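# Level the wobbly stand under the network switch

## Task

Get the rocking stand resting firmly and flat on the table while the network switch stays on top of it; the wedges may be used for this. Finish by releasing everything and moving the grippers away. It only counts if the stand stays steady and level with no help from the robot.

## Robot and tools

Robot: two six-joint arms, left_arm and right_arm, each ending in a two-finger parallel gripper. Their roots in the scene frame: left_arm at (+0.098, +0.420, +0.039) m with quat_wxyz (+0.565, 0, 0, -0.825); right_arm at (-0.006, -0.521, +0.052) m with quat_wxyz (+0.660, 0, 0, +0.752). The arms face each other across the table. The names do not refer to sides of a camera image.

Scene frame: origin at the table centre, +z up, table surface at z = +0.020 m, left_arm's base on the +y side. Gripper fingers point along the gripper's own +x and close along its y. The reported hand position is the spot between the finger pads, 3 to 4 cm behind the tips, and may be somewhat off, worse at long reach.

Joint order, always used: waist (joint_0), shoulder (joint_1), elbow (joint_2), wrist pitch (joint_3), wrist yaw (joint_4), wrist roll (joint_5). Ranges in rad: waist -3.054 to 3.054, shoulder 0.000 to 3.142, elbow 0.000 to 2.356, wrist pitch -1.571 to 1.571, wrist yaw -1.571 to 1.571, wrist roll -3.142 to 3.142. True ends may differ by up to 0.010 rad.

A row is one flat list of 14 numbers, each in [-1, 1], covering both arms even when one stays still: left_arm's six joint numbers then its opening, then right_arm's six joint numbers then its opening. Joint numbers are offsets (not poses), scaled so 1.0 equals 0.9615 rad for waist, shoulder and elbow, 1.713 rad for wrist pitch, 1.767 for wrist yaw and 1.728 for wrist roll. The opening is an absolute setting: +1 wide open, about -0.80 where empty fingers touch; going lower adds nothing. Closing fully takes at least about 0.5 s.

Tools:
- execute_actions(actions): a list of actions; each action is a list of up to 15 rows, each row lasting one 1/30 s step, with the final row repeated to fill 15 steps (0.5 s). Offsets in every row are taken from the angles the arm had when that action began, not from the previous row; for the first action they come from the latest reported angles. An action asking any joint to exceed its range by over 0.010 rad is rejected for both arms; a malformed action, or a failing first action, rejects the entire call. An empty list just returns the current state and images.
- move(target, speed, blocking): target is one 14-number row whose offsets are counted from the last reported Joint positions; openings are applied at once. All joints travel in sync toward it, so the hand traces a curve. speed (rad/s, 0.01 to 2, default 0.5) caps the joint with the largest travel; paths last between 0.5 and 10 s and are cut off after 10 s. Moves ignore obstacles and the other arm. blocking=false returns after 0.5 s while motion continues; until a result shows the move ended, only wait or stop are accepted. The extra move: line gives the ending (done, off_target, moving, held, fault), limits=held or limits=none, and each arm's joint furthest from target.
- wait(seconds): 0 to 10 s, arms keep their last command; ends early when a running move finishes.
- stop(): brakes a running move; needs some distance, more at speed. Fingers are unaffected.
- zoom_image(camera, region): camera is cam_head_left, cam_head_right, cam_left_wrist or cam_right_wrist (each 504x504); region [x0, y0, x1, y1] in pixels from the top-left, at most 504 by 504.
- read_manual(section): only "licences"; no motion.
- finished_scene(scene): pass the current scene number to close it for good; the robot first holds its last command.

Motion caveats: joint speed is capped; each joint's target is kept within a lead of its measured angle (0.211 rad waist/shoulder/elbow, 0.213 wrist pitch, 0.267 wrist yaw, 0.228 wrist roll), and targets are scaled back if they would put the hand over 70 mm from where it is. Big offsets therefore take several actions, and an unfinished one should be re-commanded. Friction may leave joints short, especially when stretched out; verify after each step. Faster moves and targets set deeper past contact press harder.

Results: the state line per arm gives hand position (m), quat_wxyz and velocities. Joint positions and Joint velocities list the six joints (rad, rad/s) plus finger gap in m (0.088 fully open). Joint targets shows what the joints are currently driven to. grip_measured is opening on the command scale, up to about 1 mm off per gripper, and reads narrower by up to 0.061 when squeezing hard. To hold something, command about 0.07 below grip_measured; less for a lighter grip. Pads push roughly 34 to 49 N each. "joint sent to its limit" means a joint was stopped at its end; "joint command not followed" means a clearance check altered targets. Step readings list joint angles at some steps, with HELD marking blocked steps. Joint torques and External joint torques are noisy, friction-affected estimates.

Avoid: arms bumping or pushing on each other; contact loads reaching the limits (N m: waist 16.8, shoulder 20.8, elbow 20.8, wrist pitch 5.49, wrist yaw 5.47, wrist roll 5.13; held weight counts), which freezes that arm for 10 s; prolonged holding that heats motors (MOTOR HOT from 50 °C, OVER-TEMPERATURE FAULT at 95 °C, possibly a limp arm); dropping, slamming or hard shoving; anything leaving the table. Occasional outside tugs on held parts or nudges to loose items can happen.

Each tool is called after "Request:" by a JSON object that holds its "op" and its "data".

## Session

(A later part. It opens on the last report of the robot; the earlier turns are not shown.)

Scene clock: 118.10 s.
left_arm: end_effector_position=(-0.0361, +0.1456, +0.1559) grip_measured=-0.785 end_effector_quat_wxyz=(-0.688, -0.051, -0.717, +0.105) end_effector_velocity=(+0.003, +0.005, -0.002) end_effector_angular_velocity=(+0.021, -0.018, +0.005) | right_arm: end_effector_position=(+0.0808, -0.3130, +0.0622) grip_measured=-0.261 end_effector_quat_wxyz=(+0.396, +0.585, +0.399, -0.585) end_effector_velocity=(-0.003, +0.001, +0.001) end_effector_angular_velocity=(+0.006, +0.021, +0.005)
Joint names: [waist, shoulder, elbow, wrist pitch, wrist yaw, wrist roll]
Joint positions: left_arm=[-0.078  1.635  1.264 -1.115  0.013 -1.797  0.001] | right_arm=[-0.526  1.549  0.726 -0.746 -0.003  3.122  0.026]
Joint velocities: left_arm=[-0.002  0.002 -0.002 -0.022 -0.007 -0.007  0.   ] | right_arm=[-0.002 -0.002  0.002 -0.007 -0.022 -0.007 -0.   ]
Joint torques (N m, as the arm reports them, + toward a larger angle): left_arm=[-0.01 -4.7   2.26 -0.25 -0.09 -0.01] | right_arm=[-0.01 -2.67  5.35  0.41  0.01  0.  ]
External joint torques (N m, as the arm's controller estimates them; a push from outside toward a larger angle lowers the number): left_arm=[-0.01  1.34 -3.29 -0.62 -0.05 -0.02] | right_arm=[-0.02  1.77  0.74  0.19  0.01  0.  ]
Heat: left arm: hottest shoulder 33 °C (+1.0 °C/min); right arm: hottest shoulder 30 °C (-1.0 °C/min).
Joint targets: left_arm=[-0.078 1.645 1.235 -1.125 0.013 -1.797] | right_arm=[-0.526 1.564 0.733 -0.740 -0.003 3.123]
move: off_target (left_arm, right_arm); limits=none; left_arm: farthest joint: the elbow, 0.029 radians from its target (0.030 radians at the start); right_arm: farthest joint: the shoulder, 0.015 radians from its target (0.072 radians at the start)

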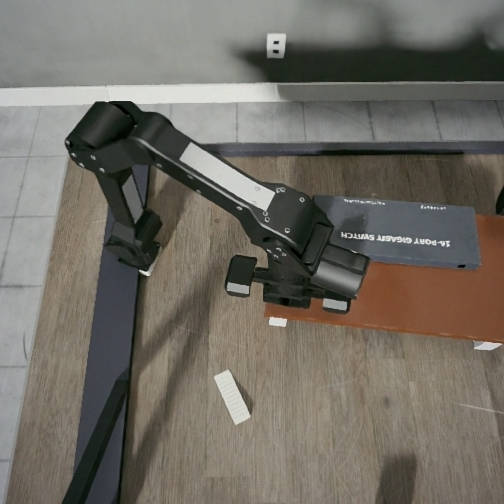

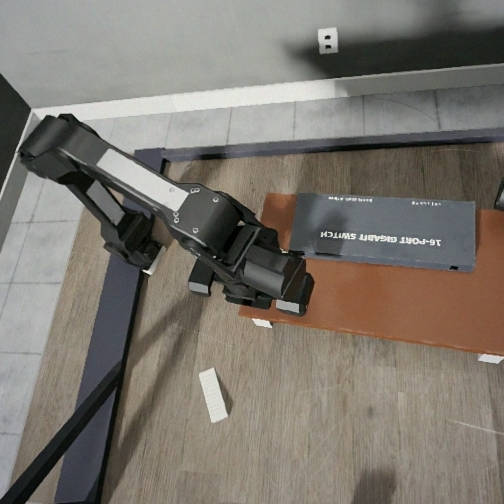

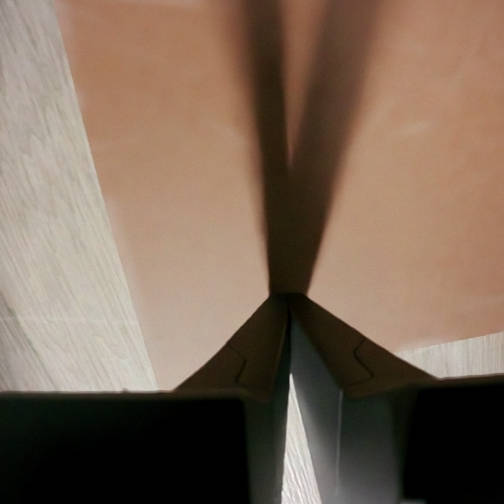

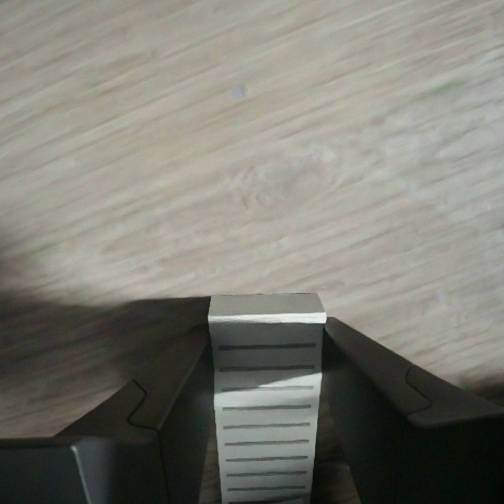

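Request:
{"op": "move", "data": {"target": [0,0.008,-0.03,-0.005,0,0,-1,0,0,0,0,0,0,0.1]}}

Request:
{"op": "move", "data": {"target": [0,0,0.06,-0.03,0,0,-1,0,-0.13,-0.115,-0.008,0,0,0.1], "speed": 0.1}}

Request:
{"op": "move", "data": {"target": [0,0,-0.065,0.03,0,0,-1,0,-0.12,0.45,-0.32,0,0,0.1], "speed": 0.25}}

Scene clock: 122.27 s.
left_arm: end_effector_position=(-0.0361, +0.1456, +0.1560) grip_measured=-0.785 end_effector_quat_wxyz=(-0.687, -0.051, -0.717, +0.106) end_effector_velocity=(+0.002, +0.005, -0.000) end_effector_angular_velocity=(+0.023, -0.002, +0.009) | right_arm: end_effector_position=(+0.0808, -0.3130, +0.0621) grip_measured=+0.097 end_effector_quat_wxyz=(+0.396, +0.585, +0.399, -0.585) end_effector_velocity=(-0.003, -0.006, -0.001) end_effector_angular_velocity=(-0.022, +0.017, +0.020)
Joint names: [waist, shoulder, elbow, wrist pitch, wrist yaw, wrist roll]
Joint positions: left_arm=[-0.078  1.634  1.263 -1.114  0.013 -1.797  0.001] | right_arm=[-0.526  1.549  0.726 -0.745 -0.003  3.122  0.044]
Joint velocities: left_arm=[ 0.002 -0.002 -0.002 -0.022  0.007 -0.007 -0.   ] | right_arm=[-0.002 -0.002 -0.007 -0.022 -0.007 -0.022 -0.   ]
Joint torques (N m, as the arm reports them, + toward a larger angle): left_arm=[-0.01 -4.74  2.63 -0.25 -0.11 -0.02] | right_arm=[-0.02 -4.29  4.55 -0.01  0.   -0.01]
External joint torques (N m, as the arm's controller estimates them; a push from outside toward a larger angle lowers the number): left_arm=[-0.04  1.42 -3.02 -0.63 -0.06 -0.02] | right_arm=[-0.03  0.16  0.01 -0.19 -0.01 -0.01]
Heat: left arm: hottest shoulder 33 °C (+1.0 °C/min); right arm: hottest shoulder 30 °C (-2.0 °C/min).
Joint targets: left_arm=[-0.078 1.643 1.235 -1.123 0.013 -1.797] | right_arm=[-0.526 1.549 0.726 -0.746 -0.003 3.123]
move: off_target (left_arm); limits=none; left_arm: farthest joint: the elbow, 0.028 radians from its target (0.029 radians at the start); right_arm: farthest joint: the wrist pitch, 0.001 radians from its target (0.000 radians at the start)

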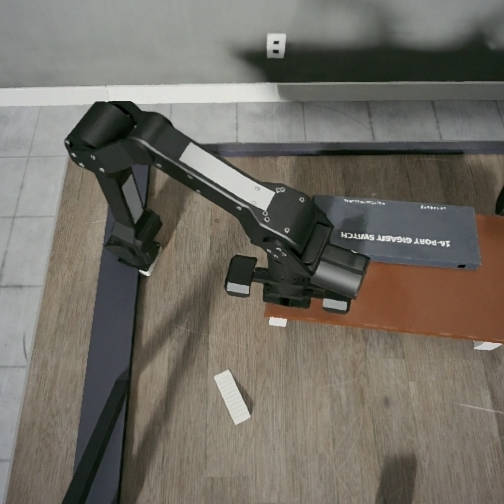

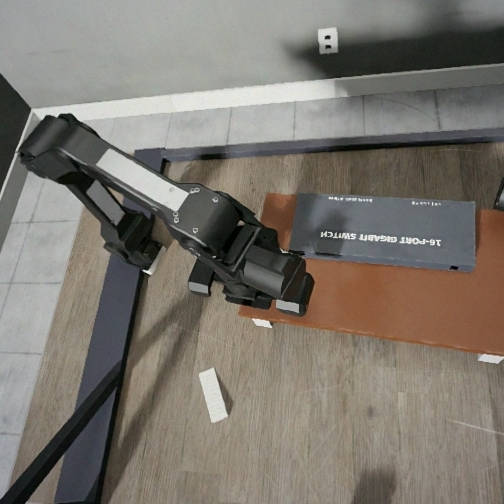

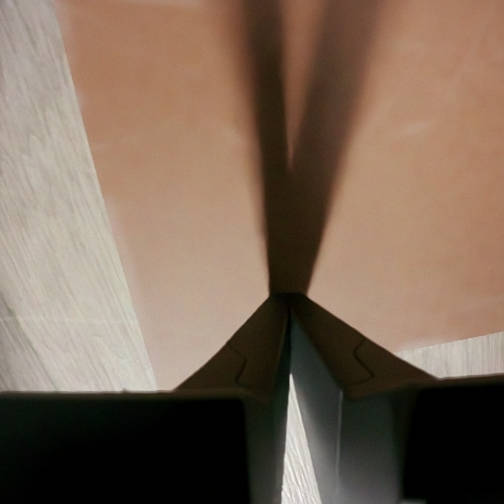

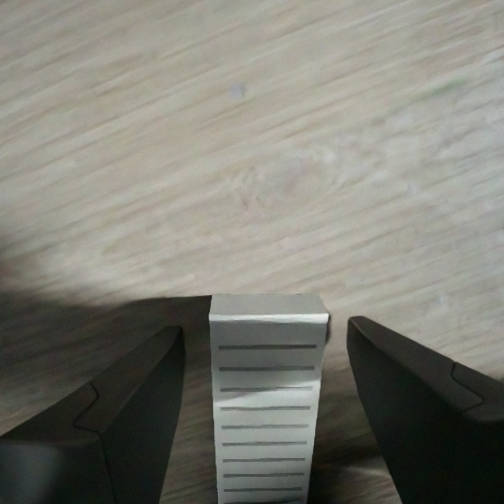

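Scene clock: 123.90 s.
left_arm: end_effector_position=(-0.0360, +0.1455, +0.1672) grip_measured=-0.785 end_effector_quat_wxyz=(-0.688, -0.052, -0.716, +0.104) end_effector_velocity=(+0.006, +0.003, -0.002) end_effector_angular_velocity=(+0.015, -0.031, +0.012) | right_arm: end_effector_position=(+0.0696, -0.3397, +0.0621) grip_measured=+0.097 end_effector_quat_wxyz=(+0.396, +0.585, +0.399, -0.585) end_effector_velocity=(-0.004, -0.002, -0.000) end_effector_angular_velocity=(+0.002, +0.023, +0.005)
Joint names: [waist, shoulder, elbow, wrist pitch, wrist yaw, wrist roll]
Joint positions: left_arm=[-0.078  1.633  1.308 -1.163  0.013 -1.797  0.001] | right_arm=[-0.526  1.434  0.621 -0.757 -0.003  3.122  0.044]
Joint velocities: left_arm=[ 0.002  0.002 -0.002 -0.022 -0.022 -0.007 -0.   ] | right_arm=[-0.002 -0.007 -0.007 -0.007 -0.022 -0.007 -0.   ]
Joint torques (N m, as the arm reports them, + toward a larger angle): left_arm=[ 0.09 -5.43  7.78  0.38 -0.09 -0.02] | right_arm=[-0.01 -4.48  3.91 -0.12  0.01 -0.02]
External joint torques (N m, as the arm's controller estimates them; a push from outside toward a larger angle lowers the number): left_arm=[ 0.05  0.66  2.17  0.01 -0.04 -0.02] | right_arm=[-0.02 -0.84 -0.71 -0.32  0.01 -0.02]
Heat: left arm: hottest shoulder 33 °C (+1.0 °C/min); right arm: hottest shoulder 30 °C (-2.0 °C/min).
Joint targets: left_arm=[-0.078 1.634 1.321 -1.165 0.013 -1.797] | right_arm=[-0.526 1.424 0.616 -0.759 -0.003 3.122]
move: off_target (left_arm); limits=none; left_arm: farthest joint: the elbow, 0.013 radians from its target (0.057 radians at the start); right_arm: farthest joint: the shoulder, 0.010 radians from its target (0.125 radians at the start)

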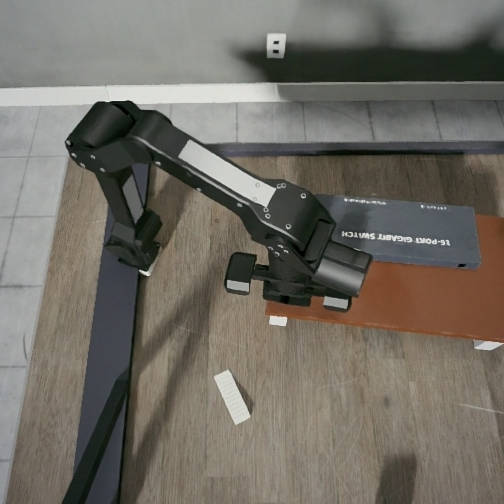

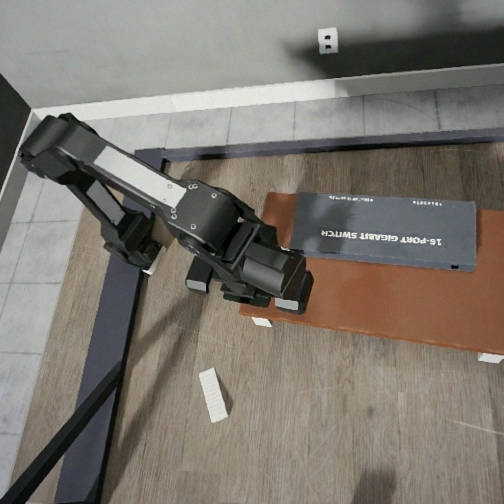

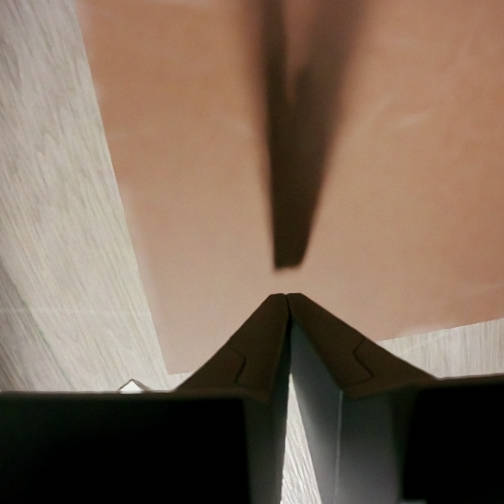

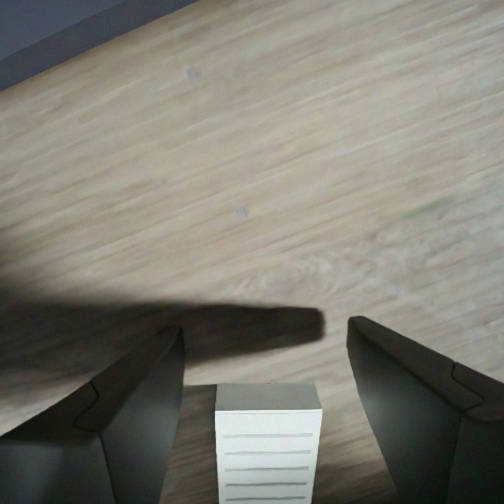

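Scene clock: 126.57 s.
left_arm: end_effector_position=(-0.0370, +0.1466, +0.1568) grip_measured=-0.785 end_effector_quat_wxyz=(-0.686, -0.052, -0.718, +0.105) end_effector_velocity=(+0.004, +0.002, -0.001) end_effector_angular_velocity=(+0.002, -0.025, +0.007) | right_arm: end_effector_position=(+0.0730, -0.3315, +0.1828) grip_measured=+0.097 end_effector_quat_wxyz=(+0.399, +0.580, +0.396, -0.589) end_effector_velocity=(+0.001, -0.005, +0.001) end_effector_angular_velocity=(-0.019, -0.000, +0.000)
Joint names: [waist, shoulder, elbow, wrist pitch, wrist yaw, wrist roll]
Joint positions: left_arm=[-0.08   1.632  1.264 -1.117  0.019 -1.797  0.001] | right_arm=[-0.526  1.326  1.045 -1.303 -0.003  3.122  0.044]
Joint velocities: left_arm=[-0.002 -0.002 -0.007 -0.007 -0.022 -0.007 -0.   ] | right_arm=[-0.007 -0.002  0.002 -0.022  0.007 -0.007  0.   ]
Joint torques (N m, as the arm reports them, + toward a larger angle): left_arm=[ 0.18 -5.47  3.54  0.88 -0.33 -0.01] | right_arm=[-0.01 -4.39  6.57 -0.15  0.01 -0.02]
External joint torques (N m, as the arm's controller estimates them; a push from outside toward a larger angle lowers the number): left_arm=[ 0.17  0.61 -2.06  0.5  -0.28 -0.01] | right_arm=[ 0.   -0.74  1.17 -0.32  0.   -0.02]
Heat: left arm: hottest shoulder 33 °C (+1.0 °C/min); right arm: hottest shoulder 30 °C (-2.0 °C/min).
Joint targets: left_arm=[-0.078 1.634 1.245 -1.112 0.013 -1.797] | right_arm=[-0.526 1.318 1.054 -1.305 -0.003 3.122]
move: off_target (left_arm); limits=none; left_arm: farthest joint: the elbow, 0.019 radians from its target (0.062 radians at the start); right_arm: farthest joint: the elbow, 0.009 radians from its target (0.432 radians at the start)

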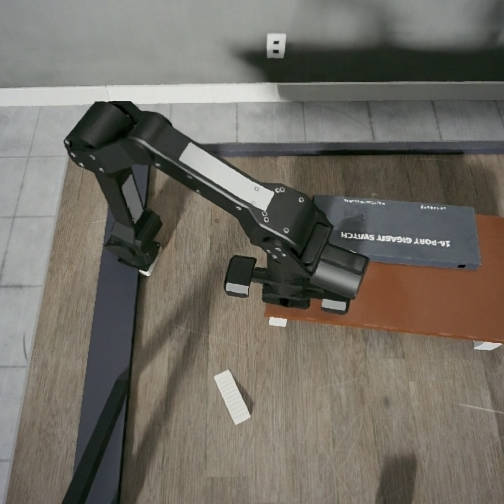

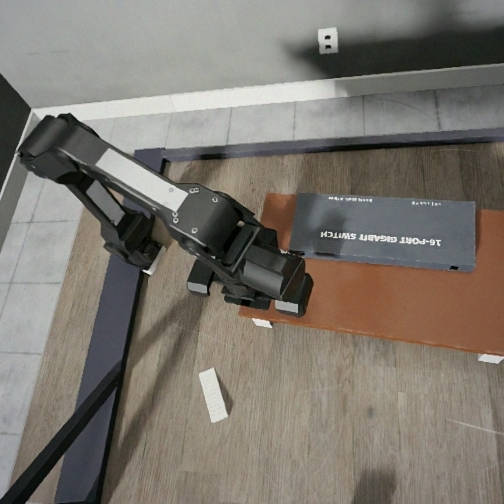

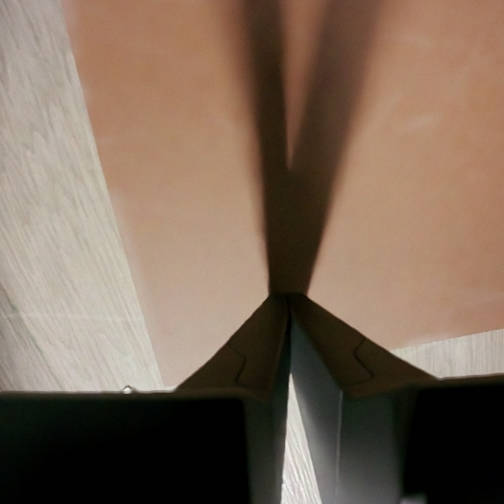

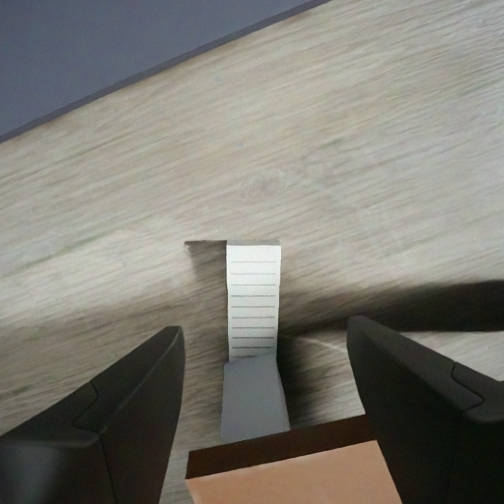

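Request:
{"op": "move", "data": {"target": [0,0.008,-0.035,-0.005,0,0,-1,0,0.105,-0.45,0.32,0,-0.215,-1], "speed": 0.25}}

Request:
{"op": "move", "data": {"target": [0,0.008,-0.032,-0.005,0,0,-1,0,0.135,0.118,0.008,0,0,-1], "speed": 0.04}}

Scene clock: 133.73 s.
left_arm: end_effector_position=(-0.0367, +0.1475, +0.1558) grip_measured=-0.785 end_effector_quat_wxyz=(-0.686, -0.053, -0.718, +0.104) end_effector_velocity=(+0.007, -0.001, -0.000) end_effector_angular_velocity=(-0.010, -0.037, -0.002) | right_arm: end_effector_position=(+0.0697, -0.3396, +0.0638) grip_measured=-0.796 end_effector_quat_wxyz=(+0.495, +0.506, +0.500, -0.499) end_effector_velocity=(-0.000, -0.004, -0.001) end_effector_angular_velocity=(-0.014, -0.002, +0.005)
Joint names: [waist, shoulder, elbow, wrist pitch, wrist yaw, wrist roll]
Joint positions: left_arm=[-0.08   1.631  1.26  -1.116  0.02  -1.797  0.001] | right_arm=[-0.526  1.42   0.618 -0.757 -0.003  2.755  0.   ]
Joint velocities: left_arm=[ 0.002 -0.002 -0.002 -0.007 -0.037  0.007 -0.   ] | right_arm=[-0.002 -0.002 -0.007 -0.007  0.007 -0.007 -0.   ]
Joint torques (N m, as the arm reports them, + toward a larger angle): left_arm=[ 0.02 -4.87  2.36 -0.21 -0.13 -0.03] | right_arm=[ 0.   -2.7   4.02  0.22  0.03 -0.17]
External joint torques (N m, as the arm's controller estimates them; a push from outside toward a larger angle lowers the number): left_arm=[-0.07  1.26 -3.3  -0.6  -0.08 -0.03] | right_arm=[ 0.01  0.89 -0.65 -0.01 -0.01 -0.17]
Heat: left arm: hottest shoulder 33 °C (+0.0 °C/min); right arm: hottest shoulder 30 °C (-2.0 °C/min).
Joint targets: left_arm=[-0.080 1.639 1.231 -1.125 0.019 -1.797] | right_arm=[-0.526 1.427 0.613 -0.755 -0.003 2.751]
move: off_target (left_arm); limits=none; left_arm: farthest joint: the elbow, 0.030 radians from its target (0.034 radians at the start); right_arm: farthest joint: the shoulder, 0.007 radians from its target (0.101 radians at the start)

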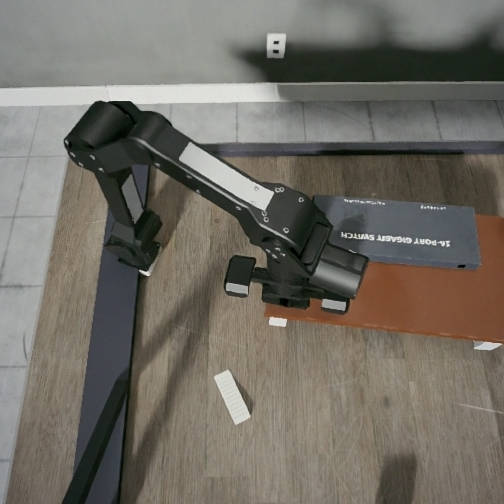

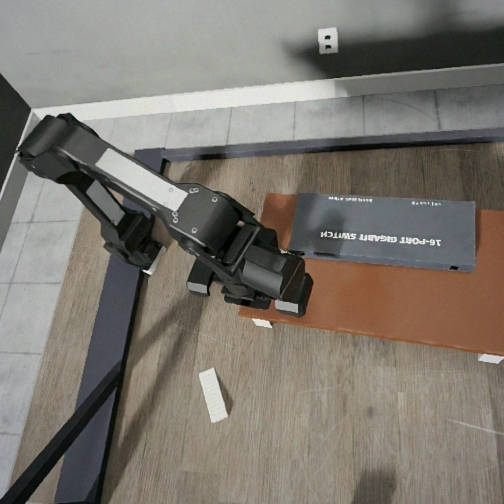

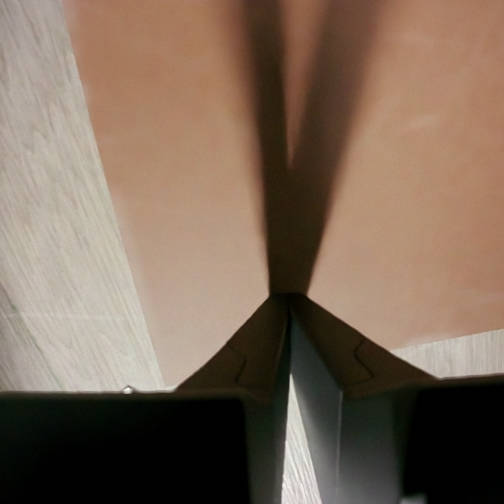

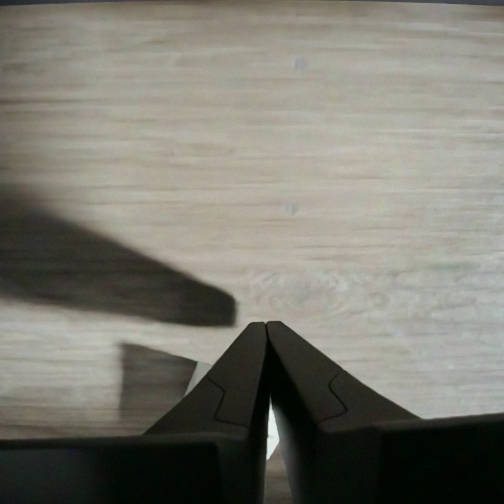

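Scene clock: 137.27 s.
left_arm: end_effector_position=(-0.0367, +0.1476, +0.1558) grip_measured=-0.785 end_effector_quat_wxyz=(-0.686, -0.053, -0.718, +0.105) end_effector_velocity=(+0.001, +0.002, -0.000) end_effector_angular_velocity=(+0.004, -0.009, +0.005) | right_arm: end_effector_position=(+0.0807, -0.3132, +0.0632) grip_measured=-0.796 end_effector_quat_wxyz=(+0.496, +0.504, +0.499, -0.501) end_effector_velocity=(-0.001, -0.002, -0.000) end_effector_angular_velocity=(-0.004, +0.010, -0.010)
Joint names: [waist, shoulder, elbow, wrist pitch, wrist yaw, wrist roll]
Joint positions: left_arm=[-0.08   1.63   1.258 -1.114  0.02  -1.797  0.001] | right_arm=[-0.526  1.542  0.724 -0.746 -0.003  2.755  0.   ]
Joint velocities: left_arm=[-0.002 -0.002 -0.002 -0.007 -0.007 -0.007 -0.   ] | right_arm=[-0.002 -0.002 -0.002 -0.007 -0.007  0.007 -0.   ]
Joint torques (N m, as the arm reports them, + toward a larger angle): left_arm=[-0.06 -4.66  2.27 -0.25 -0.08 -0.02] | right_arm=[-0.01 -3.45  5.58  0.22  0.03 -0.02]
External joint torques (N m, as the arm's controller estimates them; a push from outside toward a larger angle lowers the number): left_arm=[-0.05  1.42 -3.38 -0.65 -0.04 -0.03] | right_arm=[-0.01  0.97  0.99  0.    0.   -0.02]
Heat: left arm: hottest shoulder 33 °C (+0.0 °C/min); right arm: hottest shoulder 30 °C (-2.0 °C/min).
Joint targets: left_arm=[-0.080 1.639 1.229 -1.125 0.020 -1.797] | right_arm=[-0.526 1.550 0.732 -0.743 -0.003 2.755]
move: off_target (left_arm); limits=none; left_arm: farthest joint: the elbow, 0.029 radians from its target (0.031 radians at the start); right_arm: farthest joint: the shoulder, 0.008 radians from its target (0.130 radians at the start)

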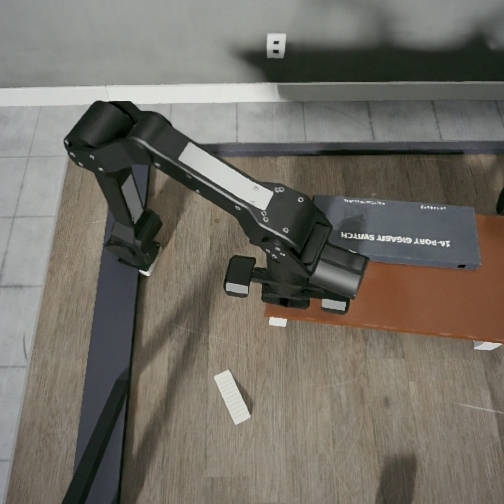

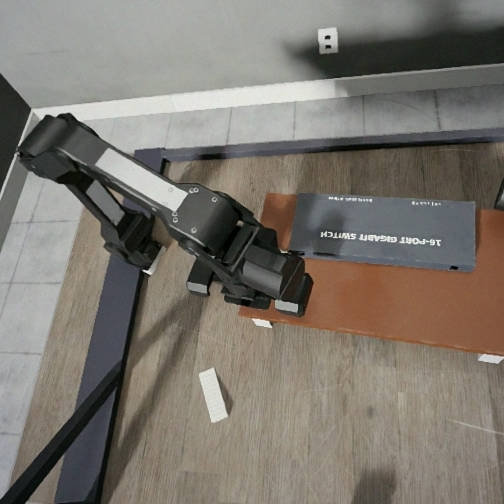

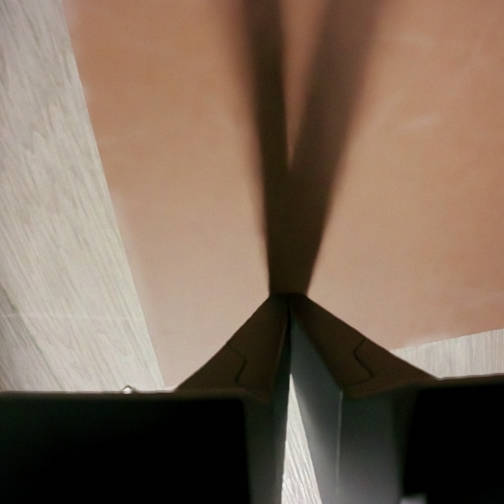

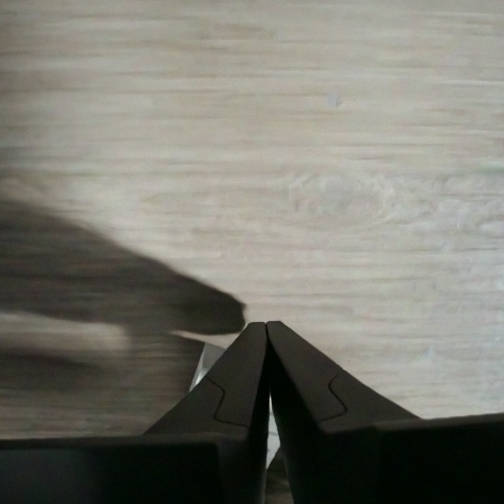

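Still free; continue using wrist pitch (tip swings out ~1.5 cm).

Request:
{"op": "move", "data": {"target": [0,0.008,-0.032,-0.005,0,0,-1,0,0,0,0.04,0,0,-1], "speed": 0.04}}

Scene clock: 140.43 s.
left_arm: end_effector_position=(-0.0367, +0.1477, +0.1558) grip_measured=-0.785 end_effector_quat_wxyz=(-0.685, -0.053, -0.719, +0.105) end_effector_velocity=(+0.001, +0.007, -0.002) end_effector_angular_velocity=(+0.029, -0.004, +0.019) | right_arm: end_effector_position=(+0.0847, -0.3044, +0.0627) grip_measured=-0.796 end_effector_quat_wxyz=(+0.490, +0.519, +0.505, -0.485) end_effector_velocity=(-0.000, -0.002, -0.000) end_effector_angular_velocity=(-0.004, +0.008, +0.015)
Joint names: [waist, shoulder, elbow, wrist pitch, wrist yaw, wrist roll]
Joint positions: left_arm=[-0.08   1.628  1.257 -1.113  0.02  -1.797  0.001] | right_arm=[-0.526  1.542  0.72  -0.696 -0.001  2.755  0.   ]
Joint velocities: left_arm=[-0.002 -0.002 -0.007 -0.022  0.007 -0.022 -0.   ] | right_arm=[-0.007 -0.002 -0.002 -0.007 -0.007 -0.022 -0.   ]
Joint torques (N m, as the arm reports them, + toward a larger angle): left_arm=[ 0.03 -4.74  2.34 -0.22 -0.1  -0.03] | right_arm=[-0.01 -4.32  5.08  1.55 -0.03 -0.02]
External joint torques (N m, as the arm's controller estimates them; a push from outside toward a larger angle lowers the number): left_arm=[ 0.04  1.36 -3.26 -0.59 -0.07 -0.04] | right_arm=[ 0.02  0.19  0.36  1.24 -0.06 -0.02]
Heat: left arm: hottest shoulder 33 °C (+0.0 °C/min); right arm: hottest shoulder 30 °C (-2.0 °C/min).
Joint targets: left_arm=[-0.080 1.638 1.227 -1.123 0.020 -1.797] | right_arm=[-0.526 1.542 0.724 -0.677 -0.003 2.755]
move: off_target (left_arm, right_arm); limits=none; left_arm: farthest joint: the elbow, 0.029 radians from its target (0.031 radians at the start); right_arm: farthest joint: the wrist pitch, 0.019 radians from its target (0.068 radians at the start)

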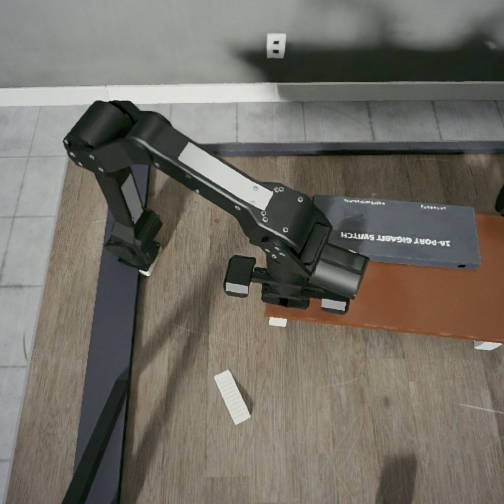

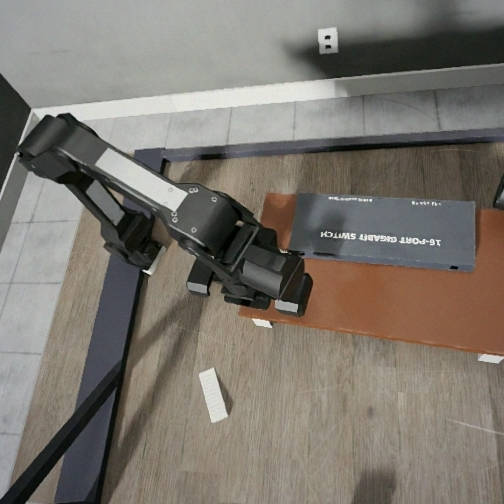

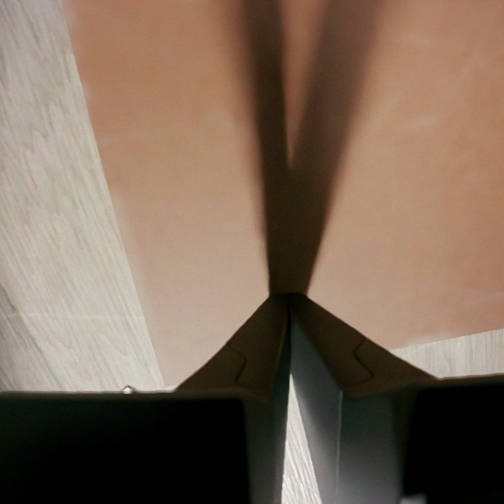

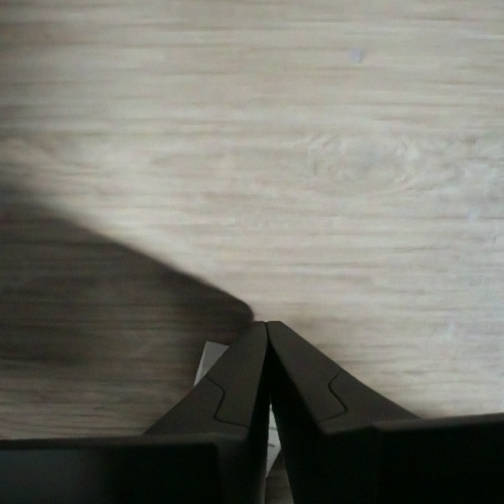

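Snug. Release and test.

Request:
{"op": "move", "data": {"target": [0,0,0.06,-0.03,0,0,-1,0,-0.13,-0.115,-0.035,0,0,-1], "speed": 0.1}}

Request:
{"op": "move", "data": {"target": [0,0,-0.058,0.03,0,0,-1,0,-0.12,0.45,-0.32,0,0.2,0.1], "speed": 0.25}}

Scene clock: 143.87 s.
left_arm: end_effector_position=(-0.0367, +0.1477, +0.1669) grip_measured=-0.785 end_effector_quat_wxyz=(-0.686, -0.054, -0.718, +0.104) end_effector_velocity=(-0.001, +0.003, -0.000) end_effector_angular_velocity=(+0.010, +0.004, +0.004) | right_arm: end_effector_position=(+0.0696, -0.3405, +0.0622) grip_measured=-0.796 end_effector_quat_wxyz=(+0.496, +0.504, +0.499, -0.500) end_effector_velocity=(+0.001, -0.003, -0.000) end_effector_angular_velocity=(-0.010, -0.004, +0.005)
Joint names: [waist, shoulder, elbow, wrist pitch, wrist yaw, wrist roll]
Joint positions: left_arm=[-0.08   1.628  1.3   -1.162  0.02  -1.797  0.001] | right_arm=[-0.526  1.426  0.616 -0.754 -0.001  2.755  0.   ]
Joint velocities: left_arm=[-0.002 -0.002 -0.002 -0.007  0.007 -0.007  0.   ] | right_arm=[-0.002 -0.002 -0.002 -0.007  0.007 -0.007 -0.   ]
Joint torques (N m, as the arm reports them, + toward a larger angle): left_arm=[-0.06 -5.6   7.76  0.36 -0.08 -0.02] | right_arm=[ 0.   -4.43  3.9  -0.12  0.02 -0.02]
External joint torques (N m, as the arm's controller estimates them; a push from outside toward a larger angle lowers the number): left_arm=[-0.06  0.46  2.11 -0.03 -0.04 -0.02] | right_arm=[ 0.02 -0.83 -0.74 -0.34 -0.01 -0.02]
Heat: left arm: hottest shoulder 33 °C (+0.0 °C/min); right arm: hottest shoulder 30 °C (-1.0 °C/min).
Joint targets: left_arm=[-0.080 1.629 1.314 -1.164 0.020 -1.797] | right_arm=[-0.526 1.417 0.610 -0.756 -0.001 2.755]
move: off_target (left_arm); limits=none; left_arm: farthest joint: the elbow, 0.014 radians from its target (0.058 radians at the start); right_arm: farthest joint: the shoulder, 0.009 radians from its target (0.125 radians at the start)

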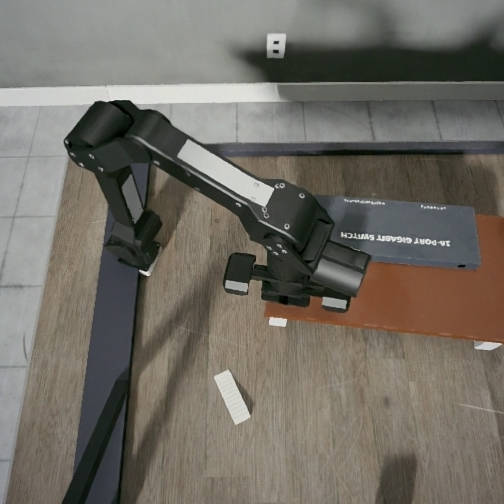

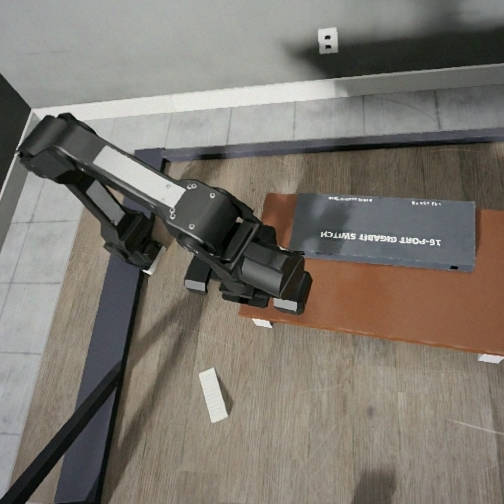

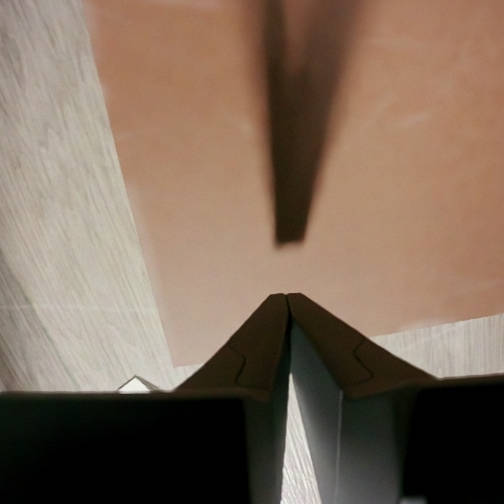

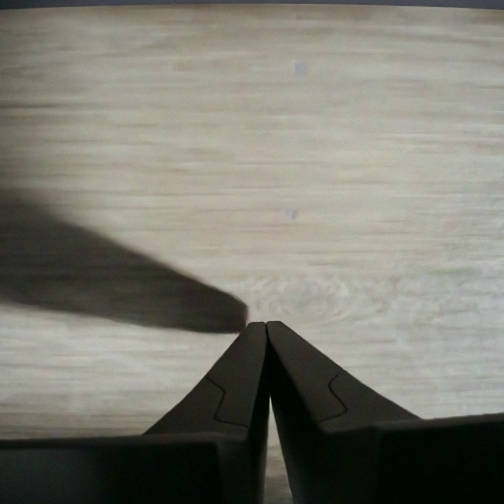

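Scene clock: 146.53 s.
left_arm: end_effector_position=(-0.0368, +0.1475, +0.1572) grip_measured=-0.785 end_effector_quat_wxyz=(-0.685, -0.052, -0.719, +0.106) end_effector_velocity=(+0.003, +0.001, +0.001) end_effector_angular_velocity=(-0.007, -0.020, +0.007) | right_arm: end_effector_position=(+0.0729, -0.3325, +0.1828) grip_measured=+0.097 end_effector_quat_wxyz=(+0.407, +0.577, +0.404, -0.582) end_effector_velocity=(-0.004, -0.003, +0.000) end_effector_angular_velocity=(-0.012, +0.029, +0.019)
Joint names: [waist, shoulder, elbow, wrist pitch, wrist yaw, wrist roll]
Joint positions: left_arm=[-0.08   1.628  1.261 -1.117  0.02  -1.797  0.001] | right_arm=[-0.526  1.319  1.039 -1.3   -0.001  3.096  0.044]
Joint velocities: left_arm=[-0.002 -0.007 -0.002 -0.007 -0.022 -0.007 -0.   ] | right_arm=[-0.002  0.002  0.002 -0.022 -0.022 -0.022  0.   ]
Joint torques (N m, as the arm reports them, + toward a larger angle): left_arm=[ 0.02 -5.54  4.02  0.95 -0.09 -0.01] | right_arm=[-0.03 -4.36  6.53 -0.16  0.01  0.12]
External joint torques (N m, as the arm's controller estimates them; a push from outside toward a larger angle lowers the number): left_arm=[ 0.02  0.57 -1.65  0.55 -0.05 -0.01] | right_arm=[-0.03 -0.83  1.13 -0.36  0.01  0.12]
Heat: left arm: hottest shoulder 33 °C (+0.0 °C/min); right arm: hottest shoulder 30 °C (-1.0 °C/min).
Joint targets: left_arm=[-0.080 1.628 1.245 -1.111 0.020 -1.797] | right_arm=[-0.526 1.311 1.048 -1.302 -0.001 3.101]
move: off_target (left_arm); limits=none; left_arm: farthest joint: the elbow, 0.017 radians from its target (0.056 radians at the start); right_arm: farthest joint: the elbow, 0.009 radians from its target (0.433 radians at the start)

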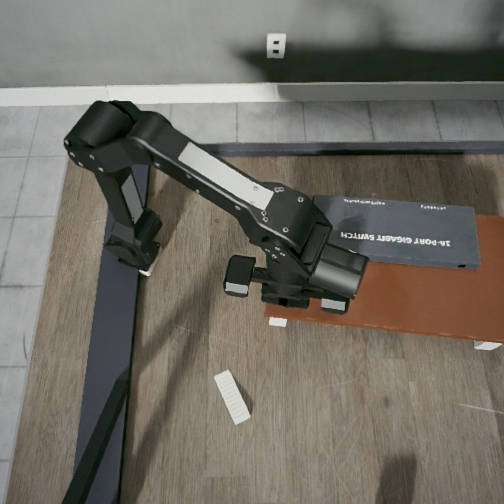

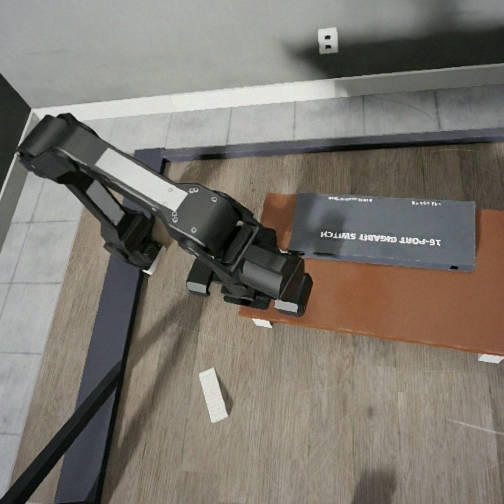

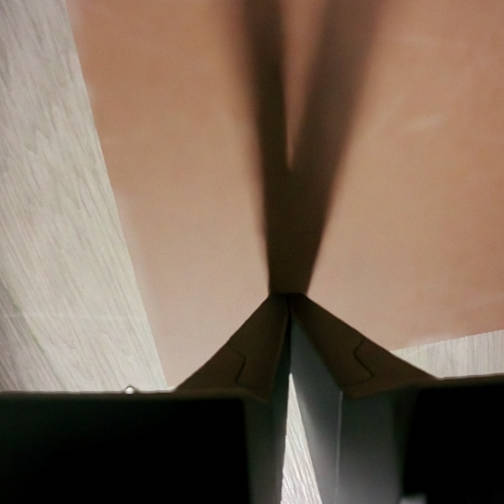

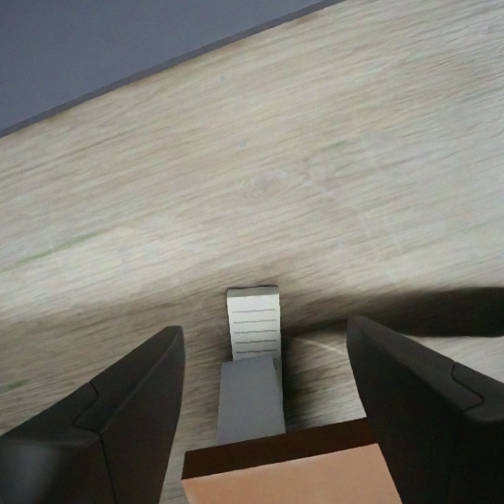

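Request:
{"op": "move", "data": {"target": [0,-0.4,0.1,-0.1,0,0,-1,0,-0.3,0,-0.1,0,0,0.1], "speed": 0.3}}

Request:
{"op": "finished_scene", "data": {"scene": 2}}

Scene clock: 150.57 s.
left_arm: end_effector_position=(-0.0157, +0.1911, +0.2739) grip_measured=-0.785 end_effector_quat_wxyz=(-0.639, +0.045, -0.741, +0.202) end_effector_velocity=(+0.003, +0.002, +0.000) end_effector_angular_velocity=(-0.002, -0.010, -0.002) | right_arm: end_effector_position=(+0.0533, -0.3796, +0.2262) grip_measured=+0.097 end_effector_quat_wxyz=(+0.385, +0.610, +0.425, -0.548) end_effector_velocity=(-0.002, -0.002, +0.000) end_effector_angular_velocity=(+0.000, +0.007, +0.010)
Joint names: [waist, shoulder, elbow, wrist pitch, wrist yaw, wrist roll]
Joint positions: left_arm=[-0.08   1.25   1.346 -1.286  0.02  -1.797  0.001] | right_arm=[-0.526  1.037  1.04  -1.469 -0.001  3.096  0.044]
Joint velocities: left_arm=[ 0.002 -0.007 -0.002 -0.007 -0.007  0.007 -0.   ] | right_arm=[ 0.002 -0.007 -0.002 -0.007 -0.007 -0.007 -0.   ]
Joint torques (N m, as the arm reports them, + toward a larger angle): left_arm=[-0.01 -3.85  7.89  0.92 -0.11 -0.04] | right_arm=[-0.02 -2.43  5.49  0.05  0.01 -0.03]
External joint torques (N m, as the arm's controller estimates them; a push from outside toward a larger angle lowers the number): left_arm=[-0.01 -0.35  2.07  0.04 -0.07 -0.06] | right_arm=[-0.02 -0.76  0.05 -0.35  0.   -0.03]
Heat: left arm: hottest shoulder 33 °C (+0.0 °C/min); right arm: hottest shoulder 30 °C (-1.0 °C/min).
Joint targets: left_arm=[-0.080 1.243 1.357 -1.288 0.020 -1.797] | right_arm=[-0.526 1.030 1.039 -1.471 -0.001 3.096]
move: off_target (left_arm); limits=none; left_arm: farthest joint: the elbow, 0.011 radians from its target (0.096 radians at the start); right_arm: farthest joint: the shoulder, 0.006 radians from its target (0.288 radians at the start)

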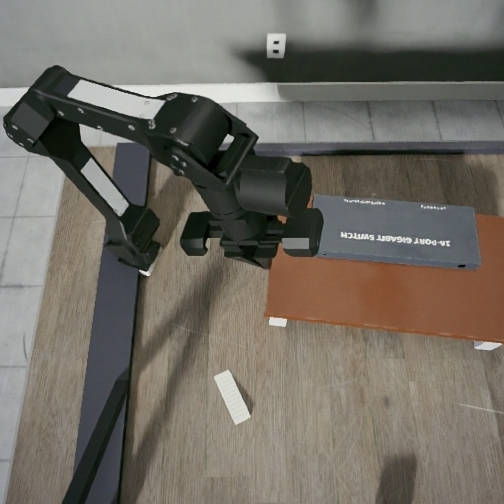

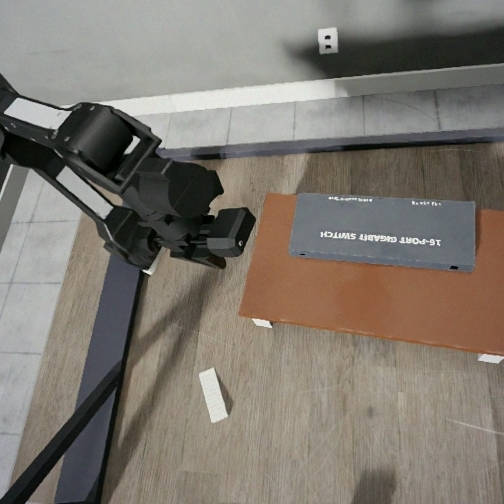

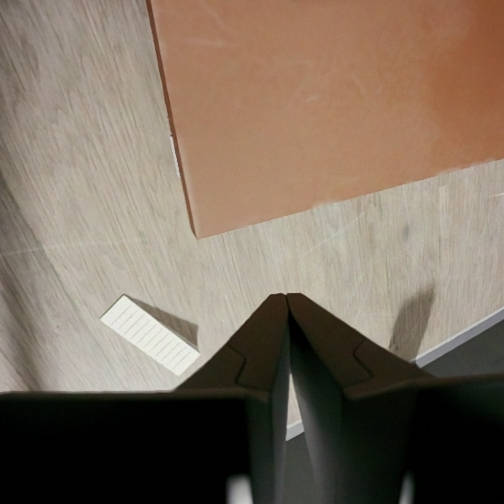

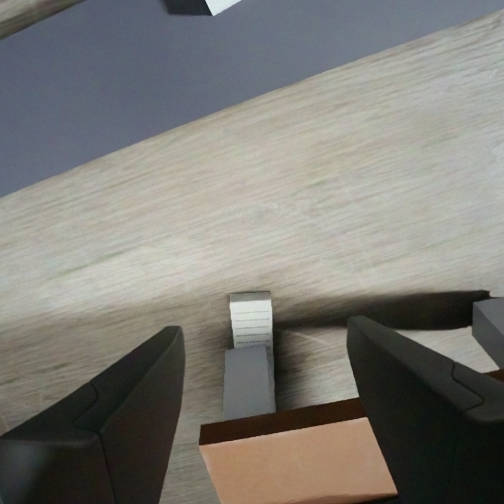

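The scene is finished: the task was done.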